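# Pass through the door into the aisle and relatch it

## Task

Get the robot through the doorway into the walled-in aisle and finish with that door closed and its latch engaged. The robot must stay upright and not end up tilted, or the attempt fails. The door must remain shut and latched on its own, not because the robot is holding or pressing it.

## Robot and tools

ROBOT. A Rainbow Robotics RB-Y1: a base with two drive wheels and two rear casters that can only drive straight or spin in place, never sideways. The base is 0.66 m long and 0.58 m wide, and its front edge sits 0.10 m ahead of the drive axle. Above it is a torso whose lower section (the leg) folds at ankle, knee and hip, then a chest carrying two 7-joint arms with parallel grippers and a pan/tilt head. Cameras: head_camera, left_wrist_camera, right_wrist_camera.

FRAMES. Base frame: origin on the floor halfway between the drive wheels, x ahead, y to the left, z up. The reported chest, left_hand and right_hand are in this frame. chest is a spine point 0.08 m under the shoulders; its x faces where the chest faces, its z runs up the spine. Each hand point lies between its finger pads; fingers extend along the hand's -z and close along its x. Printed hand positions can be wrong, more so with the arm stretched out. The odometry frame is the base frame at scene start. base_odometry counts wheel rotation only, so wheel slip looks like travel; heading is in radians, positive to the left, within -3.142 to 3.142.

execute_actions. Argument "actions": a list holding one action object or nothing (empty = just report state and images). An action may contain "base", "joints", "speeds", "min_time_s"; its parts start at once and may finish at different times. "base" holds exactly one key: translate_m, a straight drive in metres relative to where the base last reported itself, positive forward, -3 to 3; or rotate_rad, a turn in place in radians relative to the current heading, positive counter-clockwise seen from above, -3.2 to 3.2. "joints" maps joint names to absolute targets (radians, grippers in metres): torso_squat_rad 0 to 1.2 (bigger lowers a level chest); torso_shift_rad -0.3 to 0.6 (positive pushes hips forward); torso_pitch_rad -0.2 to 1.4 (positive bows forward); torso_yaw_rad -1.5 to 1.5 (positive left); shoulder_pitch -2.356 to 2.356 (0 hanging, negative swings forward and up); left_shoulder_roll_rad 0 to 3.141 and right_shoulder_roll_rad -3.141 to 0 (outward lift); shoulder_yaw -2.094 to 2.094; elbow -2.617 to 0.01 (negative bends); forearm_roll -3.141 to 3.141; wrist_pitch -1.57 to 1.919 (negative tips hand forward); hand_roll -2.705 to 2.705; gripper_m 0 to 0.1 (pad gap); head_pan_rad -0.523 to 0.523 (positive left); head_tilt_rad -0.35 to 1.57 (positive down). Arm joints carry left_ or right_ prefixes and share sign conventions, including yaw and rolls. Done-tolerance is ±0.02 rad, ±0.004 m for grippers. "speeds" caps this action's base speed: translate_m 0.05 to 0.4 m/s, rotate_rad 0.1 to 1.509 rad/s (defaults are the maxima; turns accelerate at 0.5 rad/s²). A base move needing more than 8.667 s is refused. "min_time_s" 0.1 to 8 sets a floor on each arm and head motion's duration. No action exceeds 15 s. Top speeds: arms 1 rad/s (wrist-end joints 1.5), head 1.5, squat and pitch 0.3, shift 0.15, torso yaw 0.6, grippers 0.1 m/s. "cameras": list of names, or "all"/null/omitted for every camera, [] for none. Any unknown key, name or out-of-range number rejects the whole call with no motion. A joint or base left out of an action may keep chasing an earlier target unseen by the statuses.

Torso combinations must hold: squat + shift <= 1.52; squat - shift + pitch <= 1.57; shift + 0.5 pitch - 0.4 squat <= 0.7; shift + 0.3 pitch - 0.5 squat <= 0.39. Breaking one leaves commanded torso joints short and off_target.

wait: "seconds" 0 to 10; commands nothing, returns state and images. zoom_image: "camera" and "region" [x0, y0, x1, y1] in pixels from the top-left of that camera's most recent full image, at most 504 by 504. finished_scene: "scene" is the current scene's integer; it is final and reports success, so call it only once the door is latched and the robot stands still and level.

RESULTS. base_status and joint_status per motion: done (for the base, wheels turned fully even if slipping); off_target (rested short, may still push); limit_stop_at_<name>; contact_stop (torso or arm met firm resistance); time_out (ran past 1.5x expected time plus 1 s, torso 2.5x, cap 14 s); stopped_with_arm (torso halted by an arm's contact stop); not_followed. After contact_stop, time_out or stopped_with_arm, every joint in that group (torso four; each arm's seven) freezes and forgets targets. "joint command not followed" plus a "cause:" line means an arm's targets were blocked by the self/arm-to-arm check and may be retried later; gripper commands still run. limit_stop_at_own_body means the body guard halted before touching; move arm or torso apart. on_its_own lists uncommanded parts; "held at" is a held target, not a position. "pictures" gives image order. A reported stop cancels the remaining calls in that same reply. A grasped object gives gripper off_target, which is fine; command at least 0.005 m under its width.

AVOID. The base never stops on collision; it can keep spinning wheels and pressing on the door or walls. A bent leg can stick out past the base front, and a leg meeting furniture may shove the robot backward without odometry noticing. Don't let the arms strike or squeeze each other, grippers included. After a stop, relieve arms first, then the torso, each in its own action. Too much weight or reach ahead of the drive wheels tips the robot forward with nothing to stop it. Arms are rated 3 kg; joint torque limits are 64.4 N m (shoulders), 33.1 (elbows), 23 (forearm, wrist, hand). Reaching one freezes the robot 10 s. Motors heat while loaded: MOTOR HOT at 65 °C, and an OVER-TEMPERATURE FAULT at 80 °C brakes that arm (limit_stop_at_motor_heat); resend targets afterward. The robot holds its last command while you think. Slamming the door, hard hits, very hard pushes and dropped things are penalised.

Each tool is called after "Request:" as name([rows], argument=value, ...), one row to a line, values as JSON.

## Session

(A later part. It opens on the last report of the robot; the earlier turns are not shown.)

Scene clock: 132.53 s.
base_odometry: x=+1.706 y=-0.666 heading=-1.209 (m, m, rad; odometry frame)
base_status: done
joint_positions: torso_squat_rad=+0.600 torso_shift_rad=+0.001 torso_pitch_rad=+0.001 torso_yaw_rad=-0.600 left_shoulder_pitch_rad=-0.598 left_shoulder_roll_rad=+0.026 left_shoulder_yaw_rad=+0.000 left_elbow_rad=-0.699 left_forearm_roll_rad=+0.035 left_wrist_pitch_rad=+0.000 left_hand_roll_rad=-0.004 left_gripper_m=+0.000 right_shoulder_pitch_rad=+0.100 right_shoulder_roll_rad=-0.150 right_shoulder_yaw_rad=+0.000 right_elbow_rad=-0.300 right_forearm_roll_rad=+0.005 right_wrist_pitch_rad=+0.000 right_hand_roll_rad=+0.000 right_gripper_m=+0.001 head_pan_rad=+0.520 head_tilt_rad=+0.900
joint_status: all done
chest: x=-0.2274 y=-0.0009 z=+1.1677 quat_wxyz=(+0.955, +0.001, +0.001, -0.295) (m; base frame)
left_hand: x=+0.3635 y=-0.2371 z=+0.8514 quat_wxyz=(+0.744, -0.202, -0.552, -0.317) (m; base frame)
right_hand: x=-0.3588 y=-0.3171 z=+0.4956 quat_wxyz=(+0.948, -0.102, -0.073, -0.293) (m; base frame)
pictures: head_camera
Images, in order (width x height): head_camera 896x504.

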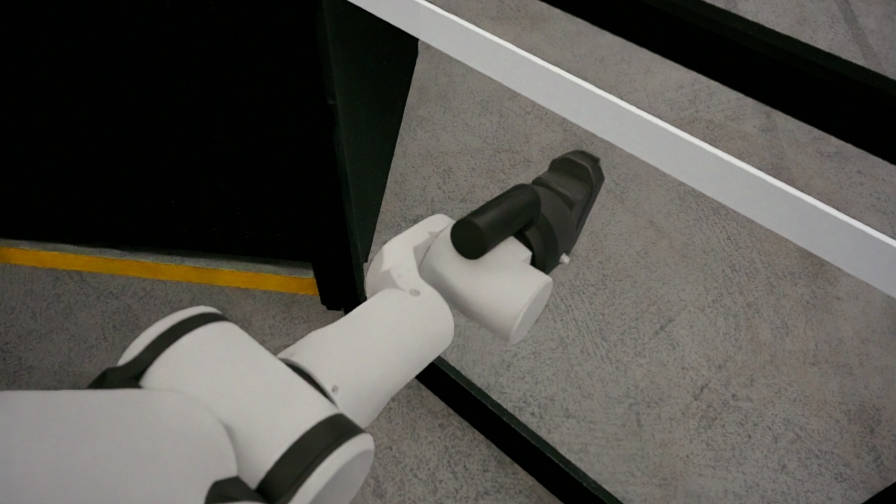

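Request:
execute_actions([
  {"base":{"translate_m":0.17},"speeds":{"translate_m":0.15},"joints":{"left_shoulder_pitch_rad":0.2,"left_elbow_rad":-1.5,"left_shoulder_yaw_rad":-0.3},"min_time_s":1.5},
], cameras=["head_camera"])

Request:
execute_actions([
  {"base":{"rotate_rad":0.35},"joints":{"torso_yaw_rad":-0.85}},
], cameras=[])

Request:
execute_actions([
  {"base":{"rotate_rad":0.35},"joints":{"torso_yaw_rad":-1.1,"head_pan_rad":-0.2}},
], cameras=["head_camera"])

Scene clock: 135.53 s.
base_odometry: x=+1.766 y=-0.825 heading=-1.210 (m, m, rad; odometry frame)
base_status: done
joint_positions: torso_squat_rad=+0.600 torso_shift_rad=+0.001 torso_pitch_rad=+0.001 torso_yaw_rad=-0.600 left_shoulder_pitch_rad=+0.200 left_shoulder_roll_rad=+0.027 left_shoulder_yaw_rad=-0.300 left_elbow_rad=-1.500 left_forearm_roll_rad=+0.035 left_wrist_pitch_rad=+0.000 left_hand_roll_rad=-0.004 left_gripper_m=+0.000 right_shoulder_pitch_rad=+0.100 right_shoulder_roll_rad=-0.150 right_shoulder_yaw_rad=+0.000 right_elbow_rad=-0.300 right_forearm_roll_rad=+0.005 right_wrist_pitch_rad=+0.000 right_hand_roll_rad=+0.000 right_gripper_m=+0.001 head_pan_rad=+0.520 head_tilt_rad=+0.900
joint_status: all done
chest: x=-0.2273 y=-0.0010 z=+1.1677 quat_wxyz=(+0.955, +0.001, +0.001, -0.296) (m; base frame)
left_hand: x=+0.1861 y=-0.1516 z=+0.8153 quat_wxyz=(+0.733, -0.263, -0.549, -0.303) (m; base frame)
right_hand: x=-0.3588 y=-0.3171 z=+0.4956 quat_wxyz=(+0.948, -0.102, -0.073, -0.293) (m; base frame)
pictures: head_camera
Images, in order (width x height): head_camera 896x504.

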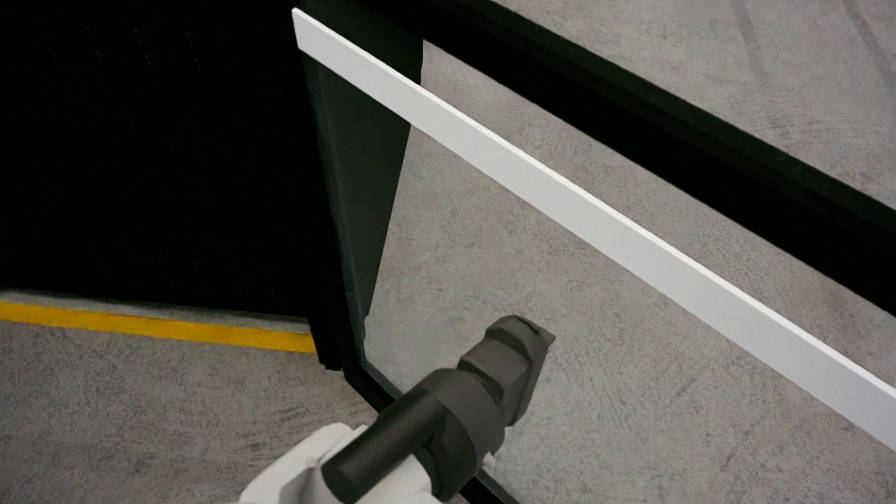

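Scene clock: 137.67 s.
base_odometry: x=+1.766 y=-0.825 heading=-0.861 (m, m, rad; odometry frame)
base_status: done
joint_positions: torso_squat_rad=+0.600 torso_shift_rad=+0.001 torso_pitch_rad=+0.001 torso_yaw_rad=-0.850 left_shoulder_pitch_rad=+0.200 left_shoulder_roll_rad=+0.027 left_shoulder_yaw_rad=-0.300 left_elbow_rad=-1.500 left_forearm_roll_rad=+0.035 left_wrist_pitch_rad=+0.000 left_hand_roll_rad=-0.004 left_gripper_m=+0.000 right_shoulder_pitch_rad=+0.100 right_shoulder_roll_rad=-0.150 right_shoulder_yaw_rad=+0.000 right_elbow_rad=-0.300 right_forearm_roll_rad=+0.005 right_wrist_pitch_rad=+0.000 right_hand_roll_rad=+0.000 right_gripper_m=+0.001 head_pan_rad=+0.520 head_tilt_rad=+0.900
joint_status: all done
chest: x=-0.2273 y=-0.0010 z=+1.1677 quat_wxyz=(+0.911, +0.001, +0.001, -0.412) (m; base frame)
left_hand: x=+0.1357 y=-0.2492 z=+0.8152 quat_wxyz=(+0.690, -0.329, -0.512, -0.392) (m; base frame)
right_hand: x=-0.4333 y=-0.2748 z=+0.4957 quat_wxyz=(+0.904, -0.111, -0.060, -0.409) (m; base frame)
pictures: none
No camera images: the call's "cameras" was empty. Leave "cameras" out to get every camera's image.

Scene clock: 139.67 s.
base_odometry: x=+1.766 y=-0.825 heading=-0.512 (m, m, rad; odometry frame)
base_status: done
joint_positions: torso_squat_rad=+0.600 torso_shift_rad=+0.001 torso_pitch_rad=+0.001 torso_yaw_rad=-1.100 left_shoulder_pitch_rad=+0.202 left_shoulder_roll_rad=+0.027 left_shoulder_yaw_rad=-0.301 left_elbow_rad=-1.499 left_forearm_roll_rad=+0.035 left_wrist_pitch_rad=+0.000 left_hand_roll_rad=-0.004 left_gripper_m=+0.000 right_shoulder_pitch_rad=+0.100 right_shoulder_roll_rad=-0.150 right_shoulder_yaw_rad=+0.000 right_elbow_rad=-0.300 right_forearm_roll_rad=+0.005 right_wrist_pitch_rad=+0.000 right_hand_roll_rad=+0.000 right_gripper_m=+0.001 head_pan_rad=-0.200 head_tilt_rad=+0.900
joint_status: all done
chest: x=-0.2274 y=-0.0009 z=+1.1677 quat_wxyz=(+0.853, +0.000, +0.001, -0.523) (m; base frame)
left_hand: x=+0.0625 y=-0.3301 z=+0.8137 quat_wxyz=(+0.637, -0.390, -0.466, -0.475) (m; base frame)
right_hand: x=-0.4949 y=-0.2154 z=+0.4958 quat_wxyz=(+0.846, -0.117, -0.046, -0.518) (m; base frame)
pictures: head_camera
Images, in order (width x height): head_camera 896x504.

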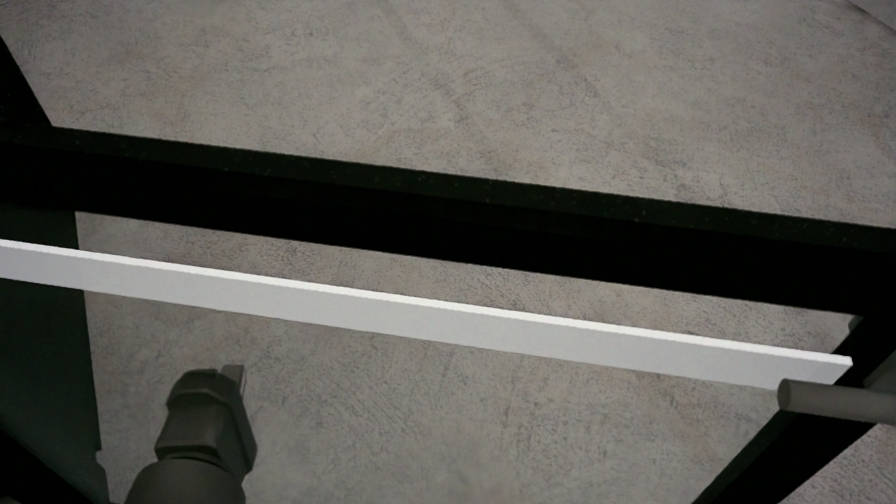

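Request:
execute_actions([
  {"base":{"rotate_rad":0.35},"joints":{"torso_yaw_rad":-1.3}},
], cameras=["head_camera"])

Request:
execute_actions([
  {"base":{"rotate_rad":0.35},"joints":{"torso_yaw_rad":-1.4,"head_pan_rad":-0.5}},
])

Scene clock: 141.97 s.
base_odometry: x=+1.766 y=-0.825 heading=-0.162 (m, m, rad; odometry frame)
base_status: done
joint_positions: torso_squat_rad=+0.600 torso_shift_rad=+0.001 torso_pitch_rad=+0.001 torso_yaw_rad=-1.300 left_shoulder_pitch_rad=+0.202 left_shoulder_roll_rad=+0.027 left_shoulder_yaw_rad=-0.300 left_elbow_rad=-1.499 left_forearm_roll_rad=+0.035 left_wrist_pitch_rad=+0.000 left_hand_roll_rad=-0.004 left_gripper_m=+0.000 right_shoulder_pitch_rad=+0.100 right_shoulder_roll_rad=-0.150 right_shoulder_yaw_rad=+0.000 right_elbow_rad=-0.300 right_forearm_roll_rad=+0.005 right_wrist_pitch_rad=+0.000 right_hand_roll_rad=+0.000 right_gripper_m=+0.001 head_pan_rad=-0.200 head_tilt_rad=+0.900
joint_status: all done
chest: x=-0.2274 y=-0.0008 z=+1.1677 quat_wxyz=(+0.796, +0.000, +0.001, -0.605) (m; base frame)
left_hand: x=-0.0086 y=-0.3811 z=+0.8136 quat_wxyz=(+0.586, -0.435, -0.424, -0.536) (m; base frame)
right_hand: x=-0.5324 y=-0.1581 z=+0.4960 quat_wxyz=(+0.790, -0.121, -0.034, -0.600) (m; base frame)
pictures: head_camera
Images, in order (width x height): head_camera 896x504.

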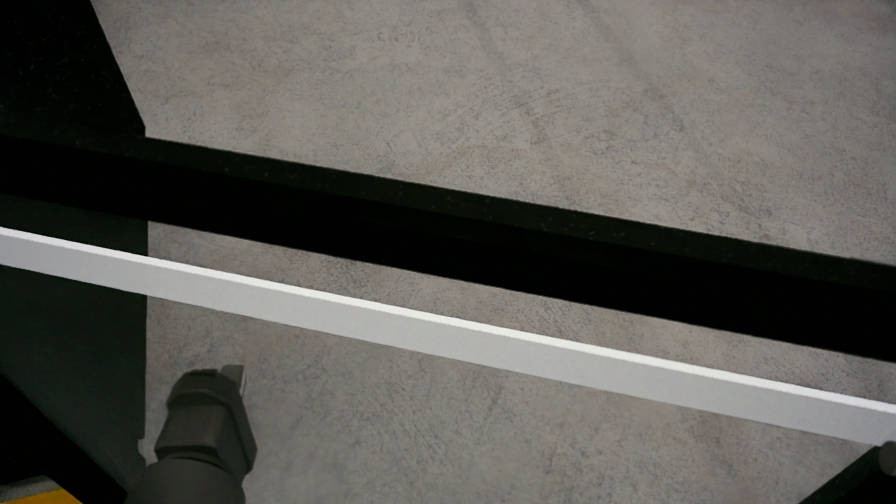

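Scene clock: 144.00 s.
base_odometry: x=+1.766 y=-0.825 heading=+0.187 (m, m, rad; odometry frame)
base_status: done
joint_positions: torso_squat_rad=+0.600 torso_shift_rad=+0.001 torso_pitch_rad=+0.001 torso_yaw_rad=-1.400 left_shoulder_pitch_rad=+0.200 left_shoulder_roll_rad=+0.027 left_shoulder_yaw_rad=-0.300 left_elbow_rad=-1.500 left_forearm_roll_rad=+0.035 left_wrist_pitch_rad=+0.000 left_hand_roll_rad=-0.004 left_gripper_m=+0.000 right_shoulder_pitch_rad=+0.102 right_shoulder_roll_rad=-0.149 right_shoulder_yaw_rad=+0.000 right_elbow_rad=-0.299 right_forearm_roll_rad=+0.005 right_wrist_pitch_rad=+0.001 right_hand_roll_rad=+0.000 right_gripper_m=+0.000 head_pan_rad=-0.500 head_tilt_rad=+0.900
joint_status: all done
chest: x=-0.2273 y=-0.0010 z=+1.1677 quat_wxyz=(+0.765, +0.000, +0.001, -0.644) (m; base frame)
left_hand: x=-0.0478 y=-0.4022 z=+0.8147 quat_wxyz=(+0.558, -0.456, -0.403, -0.564) (m; base frame)
right_hand: x=-0.5463 y=-0.1247 z=+0.4957 quat_wxyz=(+0.759, -0.122, -0.026, -0.639) (m; base frame)
pictures: head_camera, left_wrist_camera, right_wrist_camera
Images, in order (width x height): head_camera 896x504, left_wrist_camera 644x364, right_wrist_camera 644x364.

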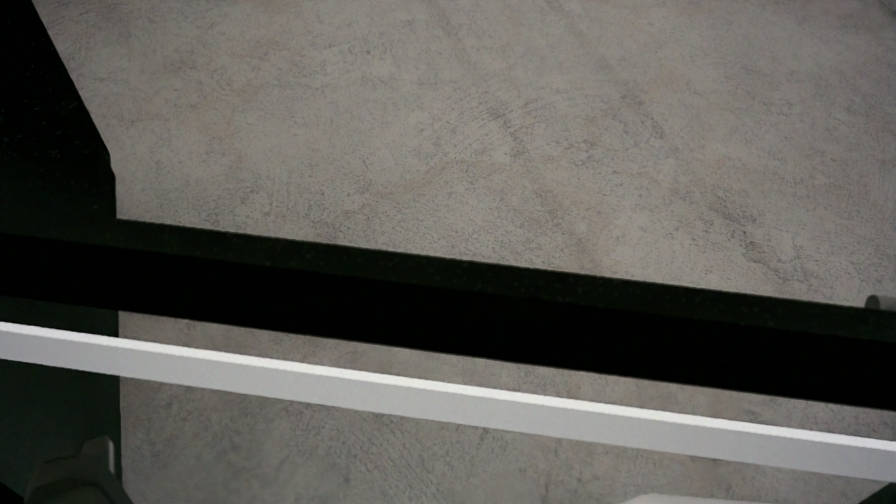

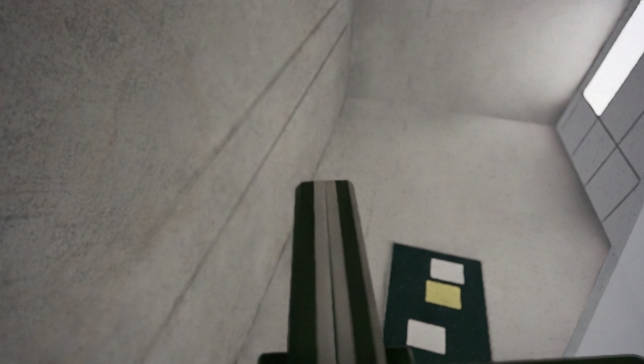

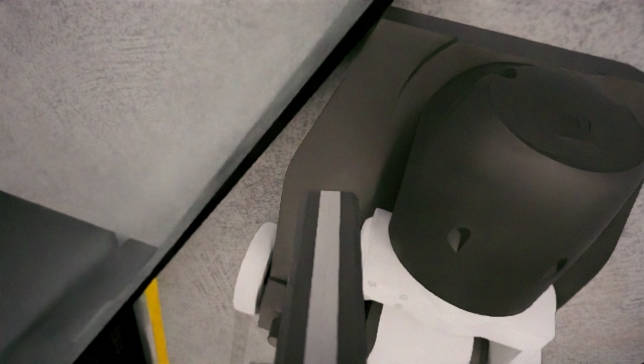

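Request:
execute_actions([
  {"base":{"translate_m":0.2},"speeds":{"translate_m":0.15},"joints":{"torso_yaw_rad":-0.7,"head_pan_rad":0.5,"head_tilt_rad":1.1,"right_shoulder_roll_rad":-0.08}},
], cameras=["head_camera","right_wrist_camera"])

Scene clock: 146.33 s.
base_odometry: x=+1.962 y=-0.787 heading=+0.188 (m, m, rad; odometry frame)
base_status: done
joint_positions: torso_squat_rad=+0.600 torso_shift_rad=+0.001 torso_pitch_rad=+0.001 torso_yaw_rad=-1.397 left_shoulder_pitch_rad=+0.200 left_shoulder_roll_rad=+0.027 left_shoulder_yaw_rad=-0.300 left_elbow_rad=-1.500 left_forearm_roll_rad=+0.035 left_wrist_pitch_rad=+0.000 left_hand_roll_rad=-0.004 left_gripper_m=+0.000 right_shoulder_pitch_rad=+0.100 right_shoulder_roll_rad=-0.142 right_shoulder_yaw_rad=+0.000 right_elbow_rad=-0.300 right_forearm_roll_rad=+0.005 right_wrist_pitch_rad=+0.000 right_hand_roll_rad=+0.000 right_gripper_m=+0.000 head_pan_rad=+0.500 head_tilt_rad=+1.100
joint_status: torso_yaw_rad limit_stop_at_own_body (moved +0.003 of +0.700); right_shoulder_roll_rad limit_stop_at_own_body (moved +0.007 of +0.069); the others done
on_its_own: torso_yaw_rad is held at -1.397, not at your -0.700, since a limit_stop_at_own_body; right_shoulder_roll_rad is held at -0.142, not at your -0.080, since a limit_stop_at_own_body
chest: x=-0.2272 y=-0.0010 z=+1.1677 quat_wxyz=(+0.766, +0.000, +0.001, -0.643) (m; base frame)
left_hand: x=-0.0466 y=-0.4017 z=+0.8149 quat_wxyz=(+0.559, -0.456, -0.404, -0.563) (m; base frame)
right_hand: x=-0.5402 y=-0.1268 z=+0.4951 quat_wxyz=(+0.760, -0.120, -0.030, -0.638) (m; base frame)
pictures: head_camera, right_wrist_camera
Images, in order (width x height): head_camera 896x504, right_wrist_camera 644x364.

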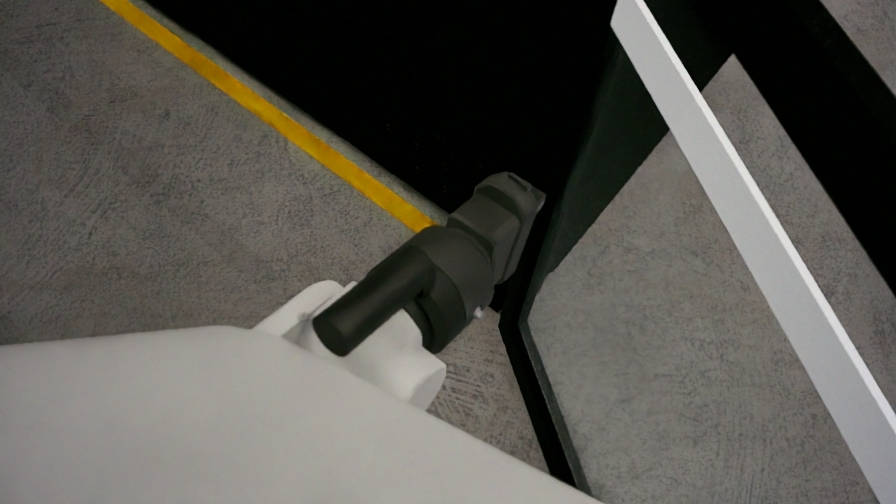

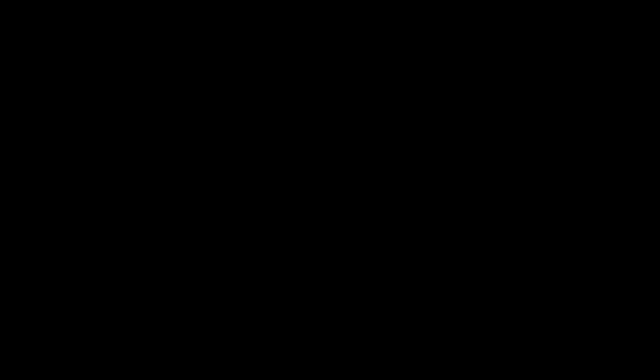

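Request:
execute_actions([
  {"joints":{"torso_squat_rad":0.25,"torso_yaw_rad":-0.9,"right_shoulder_roll_rad":-0.16}},
], cameras=["head_camera","right_wrist_camera"])

Scene clock: 148.43 s.
base_odometry: x=+1.962 y=-0.787 heading=+0.188 (m, m, rad; odometry frame)
base_status: not commanded
joint_positions: torso_squat_rad=+0.250 torso_shift_rad=+0.001 torso_pitch_rad=+0.001 torso_yaw_rad=-0.900 left_shoulder_pitch_rad=+0.200 left_shoulder_roll_rad=+0.027 left_shoulder_yaw_rad=-0.300 left_elbow_rad=-1.500 left_forearm_roll_rad=+0.035 left_wrist_pitch_rad=+0.000 left_hand_roll_rad=-0.004 left_gripper_m=+0.000 right_shoulder_pitch_rad=+0.102 right_shoulder_roll_rad=-0.157 right_shoulder_yaw_rad=+0.001 right_elbow_rad=-0.298 right_forearm_roll_rad=+0.006 right_wrist_pitch_rad=+0.001 right_hand_roll_rad=+0.000 right_gripper_m=+0.000 head_pan_rad=+0.500 head_tilt_rad=+1.100
joint_status: all done
chest: x=-0.2271 y=-0.0011 z=+1.2682 quat_wxyz=(+0.900, +0.001, +0.001, -0.435) (m; base frame)
left_hand: x=+0.1229 y=-0.2670 z=+0.9155 quat_wxyz=(+0.680, -0.342, -0.503, -0.409) (m; base frame)
right_hand: x=-0.4525 y=-0.2653 z=+0.5967 quat_wxyz=(+0.894, -0.114, -0.053, -0.430) (m; base frame)
pictures: head_camera, right_wrist_camera
Images, in order (width x height): head_camera 896x504, right_wrist_camera 644x364.

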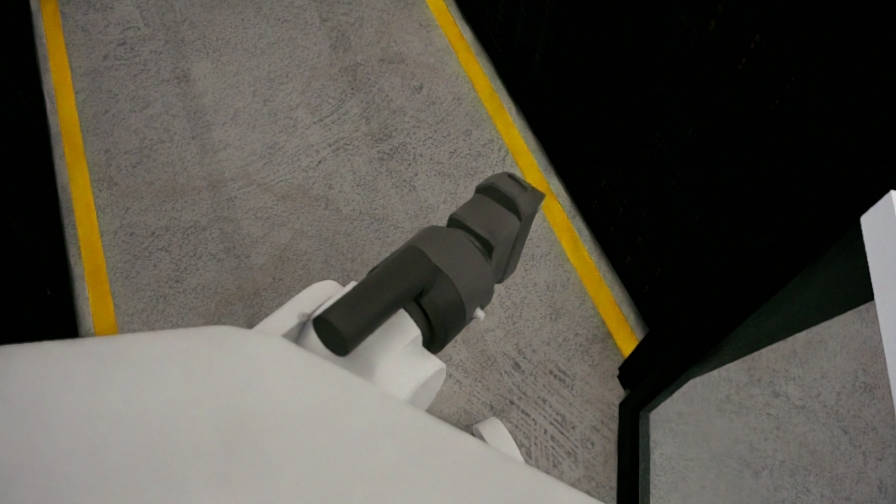

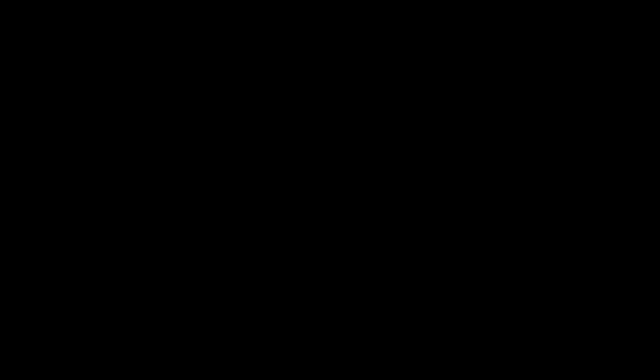

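Request:
execute_actions([
  {"joints":{"torso_yaw_rad":-0.3,"right_shoulder_pitch_rad":-0.1,"right_forearm_roll_rad":1.2,"head_pan_rad":0.3,"left_shoulder_yaw_rad":-0.6},"min_time_s":1},
], cameras=["head_camera","right_wrist_camera"])

Scene clock: 151.17 s.
base_odometry: x=+1.962 y=-0.787 heading=+0.188 (m, m, rad; odometry frame)
base_status: not commanded
joint_positions: torso_squat_rad=+0.250 torso_shift_rad=+0.001 torso_pitch_rad=+0.001 torso_yaw_rad=-0.824 left_shoulder_pitch_rad=+0.200 left_shoulder_roll_rad=+0.027 left_shoulder_yaw_rad=-0.600 left_elbow_rad=-1.500 left_forearm_roll_rad=+0.035 left_wrist_pitch_rad=+0.000 left_hand_roll_rad=-0.004 left_gripper_m=+0.000 right_shoulder_pitch_rad=-0.099 right_shoulder_roll_rad=-0.157 right_shoulder_yaw_rad=+0.000 right_elbow_rad=-0.299 right_forearm_roll_rad=+1.200 right_wrist_pitch_rad=-0.001 right_hand_roll_rad=+0.000 right_gripper_m=+0.000 head_pan_rad=+0.300 head_tilt_rad=+1.100
joint_status: torso_yaw_rad contact_stop (moved +0.076 of +0.600); the others done
on_its_own: torso_yaw_rad is held at -0.824, not at your -0.300, since a contact_stop
chest: x=-0.2271 y=-0.0010 z=+1.2682 quat_wxyz=(+0.916, +0.001, +0.001, -0.400) (m; base frame)
left_hand: x=-0.0008 y=-0.2946 z=+0.9234 quat_wxyz=(+0.638, -0.415, -0.454, -0.464) (m; base frame)
right_hand: x=-0.3231 y=-0.3834 z=+0.6234 quat_wxyz=(+0.956, -0.204, -0.040, +0.207) (m; base frame)
pictures: head_camera, right_wrist_camera
Images, in order (width x height): head_camera 896x504, right_wrist_camera 644x364.

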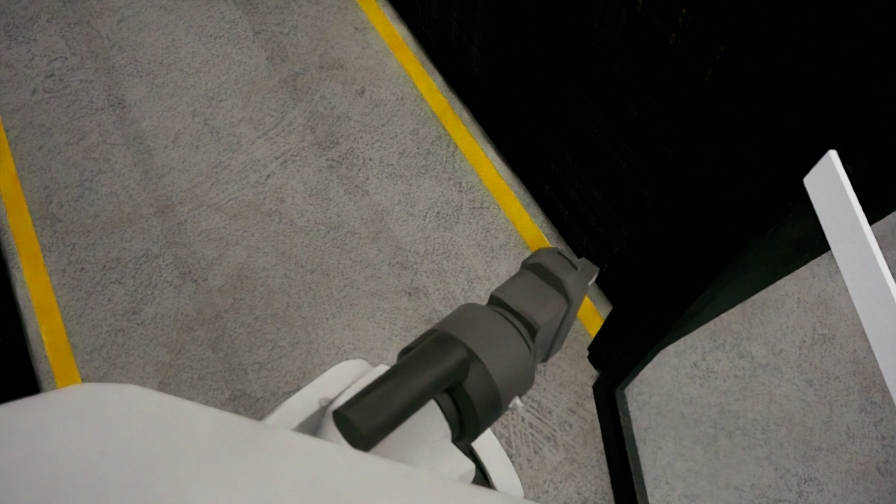

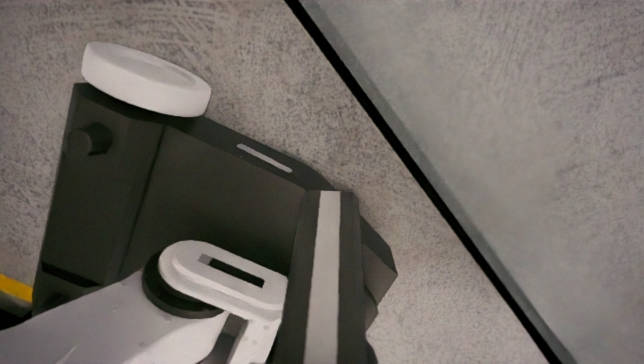

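Right hand now holds the door from inside. Retry the yaw.

Request:
execute_actions([
  {"joints":{"torso_yaw_rad":-0.15,"right_shoulder_pitch_rad":0,"head_pan_rad":0.15}},
], cameras=["head_camera","right_wrist_camera"])

Scene clock: 153.23 s.
base_odometry: x=+1.962 y=-0.787 heading=+0.187 (m, m, rad; odometry frame)
base_status: not commanded
joint_positions: torso_squat_rad=+0.250 torso_shift_rad=+0.001 torso_pitch_rad=+0.001 torso_yaw_rad=-0.150 left_shoulder_pitch_rad=+0.200 left_shoulder_roll_rad=+0.027 left_shoulder_yaw_rad=-0.600 left_elbow_rad=-1.500 left_forearm_roll_rad=+0.035 left_wrist_pitch_rad=+0.000 left_hand_roll_rad=-0.004 left_gripper_m=+0.000 right_shoulder_pitch_rad=+0.000 right_shoulder_roll_rad=-0.160 right_shoulder_yaw_rad=+0.000 right_elbow_rad=-0.300 right_forearm_roll_rad=+1.200 right_wrist_pitch_rad=+0.000 right_hand_roll_rad=+0.000 right_gripper_m=+0.000 head_pan_rad=+0.150 head_tilt_rad=+1.100
joint_status: all done
chest: x=-0.2271 y=-0.0011 z=+1.2682 quat_wxyz=(+0.997, +0.001, +0.000, -0.075) (m; base frame)
left_hand: x=+0.1332 y=-0.0892 z=+0.9238 quat_wxyz=(+0.755, -0.242, -0.566, -0.227) (m; base frame)
right_hand: x=-0.1347 y=-0.3572 z=+0.6071 quat_wxyz=(+0.847, -0.154, -0.067, +0.504) (m; base frame)
pictures: head_camera, right_wrist_camera
Images, in order (width x height): head_camera 896x504, right_wrist_camera 644x364.

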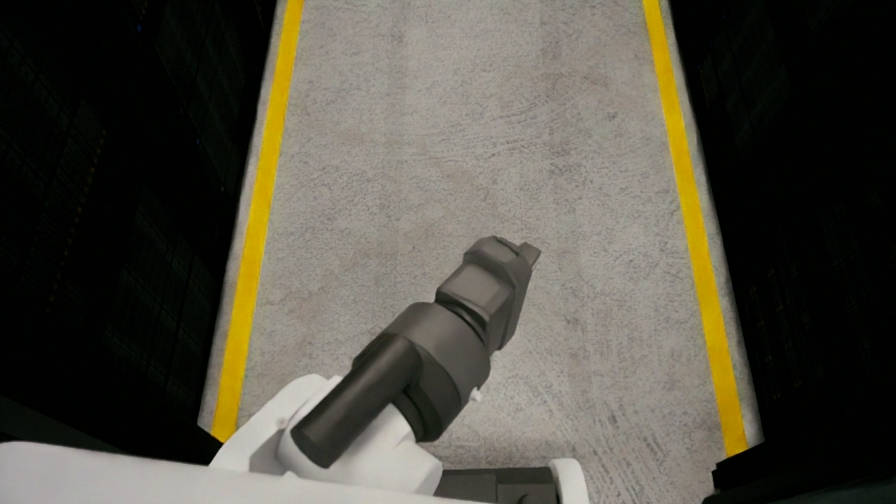

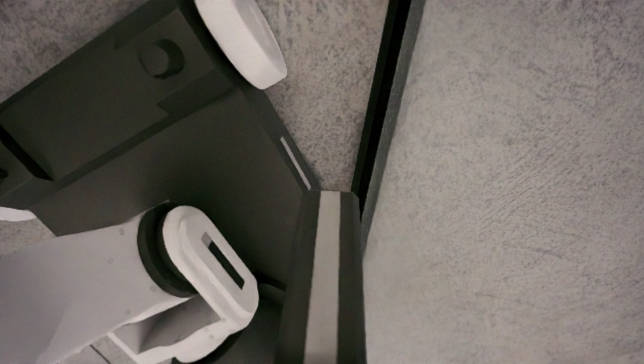

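Request:
execute_actions([
  {"base":{"translate_m":1.05},"speeds":{"translate_m":0.2},"joints":{"torso_yaw_rad":0,"right_shoulder_roll_rad":-0.1}},
], cameras=["head_camera","right_wrist_camera"])

Request:
execute_actions([
  {"joints":{"torso_yaw_rad":1.5,"head_pan_rad":0.52,"head_tilt_rad":0.3,"left_shoulder_yaw_rad":1.2,"left_shoulder_pitch_rad":0.0,"left_shoulder_roll_rad":0.1}},
])

Scene clock: 159.80 s.
base_odometry: x=+2.994 y=-0.592 heading=+0.187 (m, m, rad; odometry frame)
base_status: done
joint_positions: torso_squat_rad=+0.250 torso_shift_rad=+0.001 torso_pitch_rad=+0.001 torso_yaw_rad=+0.000 left_shoulder_pitch_rad=+0.200 left_shoulder_roll_rad=+0.027 left_shoulder_yaw_rad=-0.600 left_elbow_rad=-1.500 left_forearm_roll_rad=+0.035 left_wrist_pitch_rad=+0.000 left_hand_roll_rad=-0.004 left_gripper_m=+0.000 right_shoulder_pitch_rad=+0.000 right_shoulder_roll_rad=-0.100 right_shoulder_yaw_rad=+0.000 right_elbow_rad=-0.300 right_forearm_roll_rad=+1.200 right_wrist_pitch_rad=+0.000 right_hand_roll_rad=+0.000 right_gripper_m=+0.000 head_pan_rad=+0.150 head_tilt_rad=+1.100
joint_status: all done
chest: x=-0.2271 y=-0.0011 z=+1.2682 quat_wxyz=(+1.000, +0.001, +0.000, +0.000) (m; base frame)
left_hand: x=+0.1424 y=-0.0343 z=+0.9239 quat_wxyz=(+0.770, -0.199, -0.582, -0.170) (m; base frame)
right_hand: x=-0.0824 y=-0.2948 z=+0.6013 quat_wxyz=(+0.811, -0.124, -0.095, +0.564) (m; base frame)
pictures: head_camera, right_wrist_camera
Images, in order (width x height): head_camera 896x504, right_wrist_camera 644x364.

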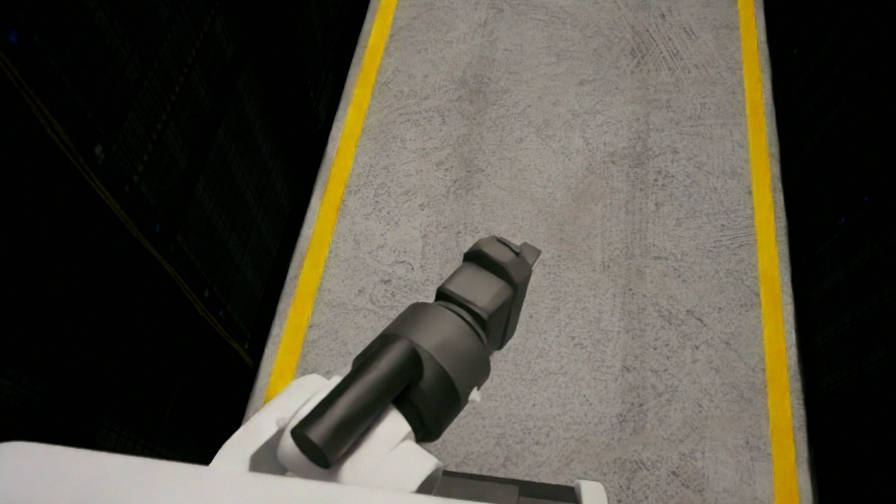

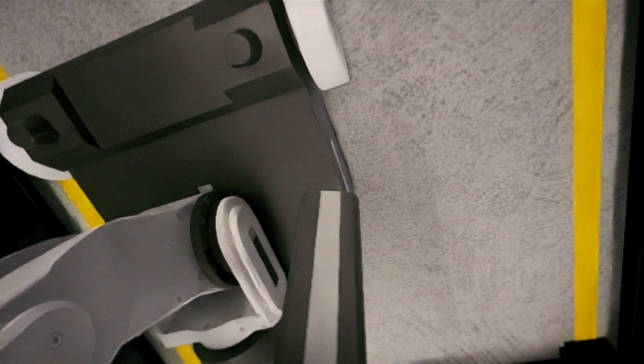

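Scene clock: 170.67 s.
TORQUE FAULT: left_shoulder_yaw_rad reached its load limit. The robot stopped for 10 seconds, dropped its targets and accepts commands again. The stop added 8.7 s to the call and to motion_time.
base_odometry: x=+2.994 y=-0.592 heading=+0.187 (m, m, rad; odometry frame)
base_status: not commanded
joint_positions: torso_squat_rad=+0.250 torso_shift_rad=+0.002 torso_pitch_rad=+0.002 torso_yaw_rad=+0.368 left_shoulder_pitch_rad=+0.119 left_shoulder_roll_rad=+0.045 left_shoulder_yaw_rad=+0.028 left_elbow_rad=-1.499 left_forearm_roll_rad=+0.035 left_wrist_pitch_rad=+0.000 left_hand_roll_rad=-0.004 left_gripper_m=+0.000 right_shoulder_pitch_rad=+0.000 right_shoulder_roll_rad=-0.100 right_shoulder_yaw_rad=+0.000 right_elbow_rad=-0.300 right_forearm_roll_rad=+1.200 right_wrist_pitch_rad=+0.000 right_hand_roll_rad=+0.000 right_gripper_m=+0.000 head_pan_rad=+0.520 head_tilt_rad=+0.300
joint_status: torso_yaw_rad contact_stop (moved +0.368 of +1.500); left_shoulder_pitch_rad torque_fault (moved -0.081 of -0.200); left_shoulder_roll_rad torque_fault (moved +0.018 of +0.073); left_shoulder_yaw_rad torque_fault (moved +0.628 of +1.800); the others done
on_its_own: torso_yaw_rad is held at +0.369, not at your +1.500, since a contact_stop; left_shoulder_pitch_rad is held at +0.121, not at your +0.000, since a torque_fault; left_shoulder_roll_rad is held at +0.052, not at your +0.100, since a torque_fault; left_shoulder_yaw_rad is held at +0.039, not at your +1.200, since a torque_fault
chest: x=-0.2263 y=-0.0019 z=+1.2682 quat_wxyz=(+0.983, +0.001, +0.001, +0.183) (m; base frame)
left_hand: x=+0.1156 y=+0.4200 z=+0.9528 quat_wxyz=(+0.752, +0.147, -0.623, +0.160) (m; base frame)
right_hand: x=+0.0141 y=-0.2230 z=+0.6010 quat_wxyz=(+0.694, -0.104, -0.117, +0.703) (m; base frame)
pictures: head_camera, left_wrist_camera, right_wrist_camera
Images, in order (width x height): head_camera 896x504, left_wrist_camera 644x364, right_wrist_camera 644x364.

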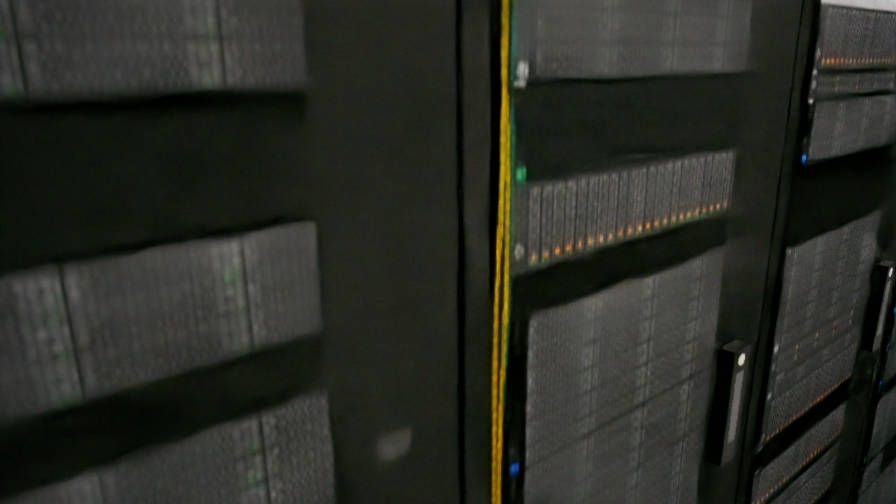

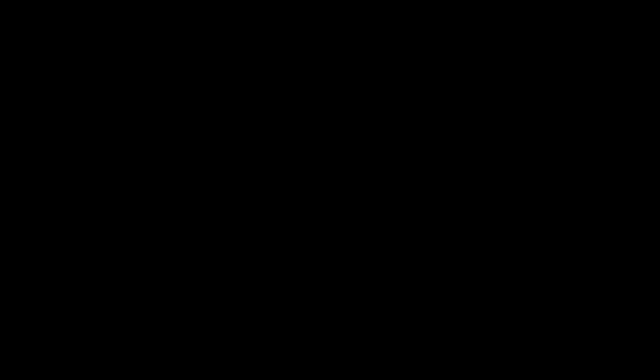

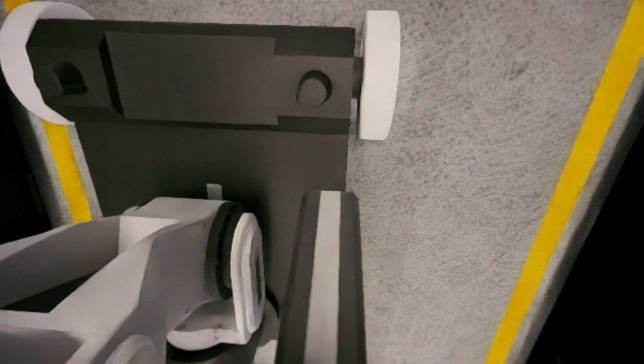

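Request:
execute_actions([
  {"joints":{"left_shoulder_yaw_rad":-0.6,"right_forearm_roll_rad":0,"right_wrist_pitch_rad":1.9,"right_elbow_rad":-0.1,"right_shoulder_roll_rad":-0.25,"right_shoulder_yaw_rad":-0.5}},
], cameras=["right_wrist_camera"])

Scene clock: 172.73 s.
base_odometry: x=+2.994 y=-0.592 heading=+0.187 (m, m, rad; odometry frame)
base_status: not commanded
joint_positions: torso_squat_rad=+0.250 torso_shift_rad=+0.002 torso_pitch_rad=+0.002 torso_yaw_rad=+0.369 left_shoulder_pitch_rad=+0.120 left_shoulder_roll_rad=+0.052 left_shoulder_yaw_rad=-0.600 left_elbow_rad=-1.500 left_forearm_roll_rad=+0.035 left_wrist_pitch_rad=+0.000 left_hand_roll_rad=-0.004 left_gripper_m=+0.000 right_shoulder_pitch_rad=+0.000 right_shoulder_roll_rad=-0.250 right_shoulder_yaw_rad=-0.500 right_elbow_rad=-0.100 right_forearm_roll_rad=+0.000 right_wrist_pitch_rad=+1.900 right_hand_roll_rad=+0.000 right_gripper_m=+0.000 head_pan_rad=+0.520 head_tilt_rad=+0.300
joint_status: all done
on_its_own: torso_yaw_rad is held at +0.369, not at your +1.500, since a contact_stop; left_shoulder_pitch_rad is held at +0.121, not at your +0.000, since a torque_fault; left_shoulder_roll_rad is held at +0.052, not at your +0.100, since a torque_fault
chest: x=-0.2264 y=-0.0011 z=+1.2682 quat_wxyz=(+0.983, +0.001, +0.001, +0.184) (m; base frame)
left_hand: x=+0.1516 y=+0.1081 z=+0.9454 quat_wxyz=(+0.771, -0.077, -0.629, -0.056) (m; base frame)
right_hand: x=-0.3009 y=-0.2934 z=+0.8578 quat_wxyz=(+0.656, -0.019, +0.744, -0.128) (m; base frame)
pictures: right_wrist_camera
Images, in order (width x height): right_wrist_camera 644x364.

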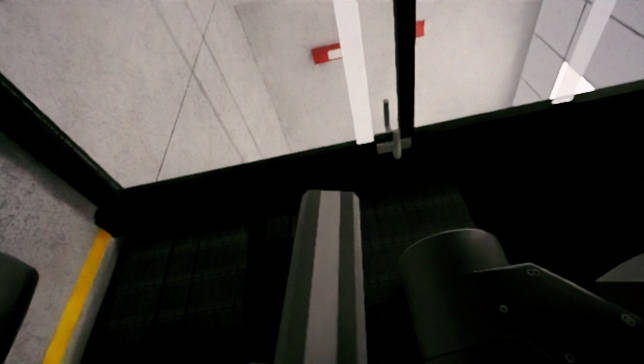

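Door shut with no gap.

Request:
finished_scene(scene=1)

The scene is finished: the task was done.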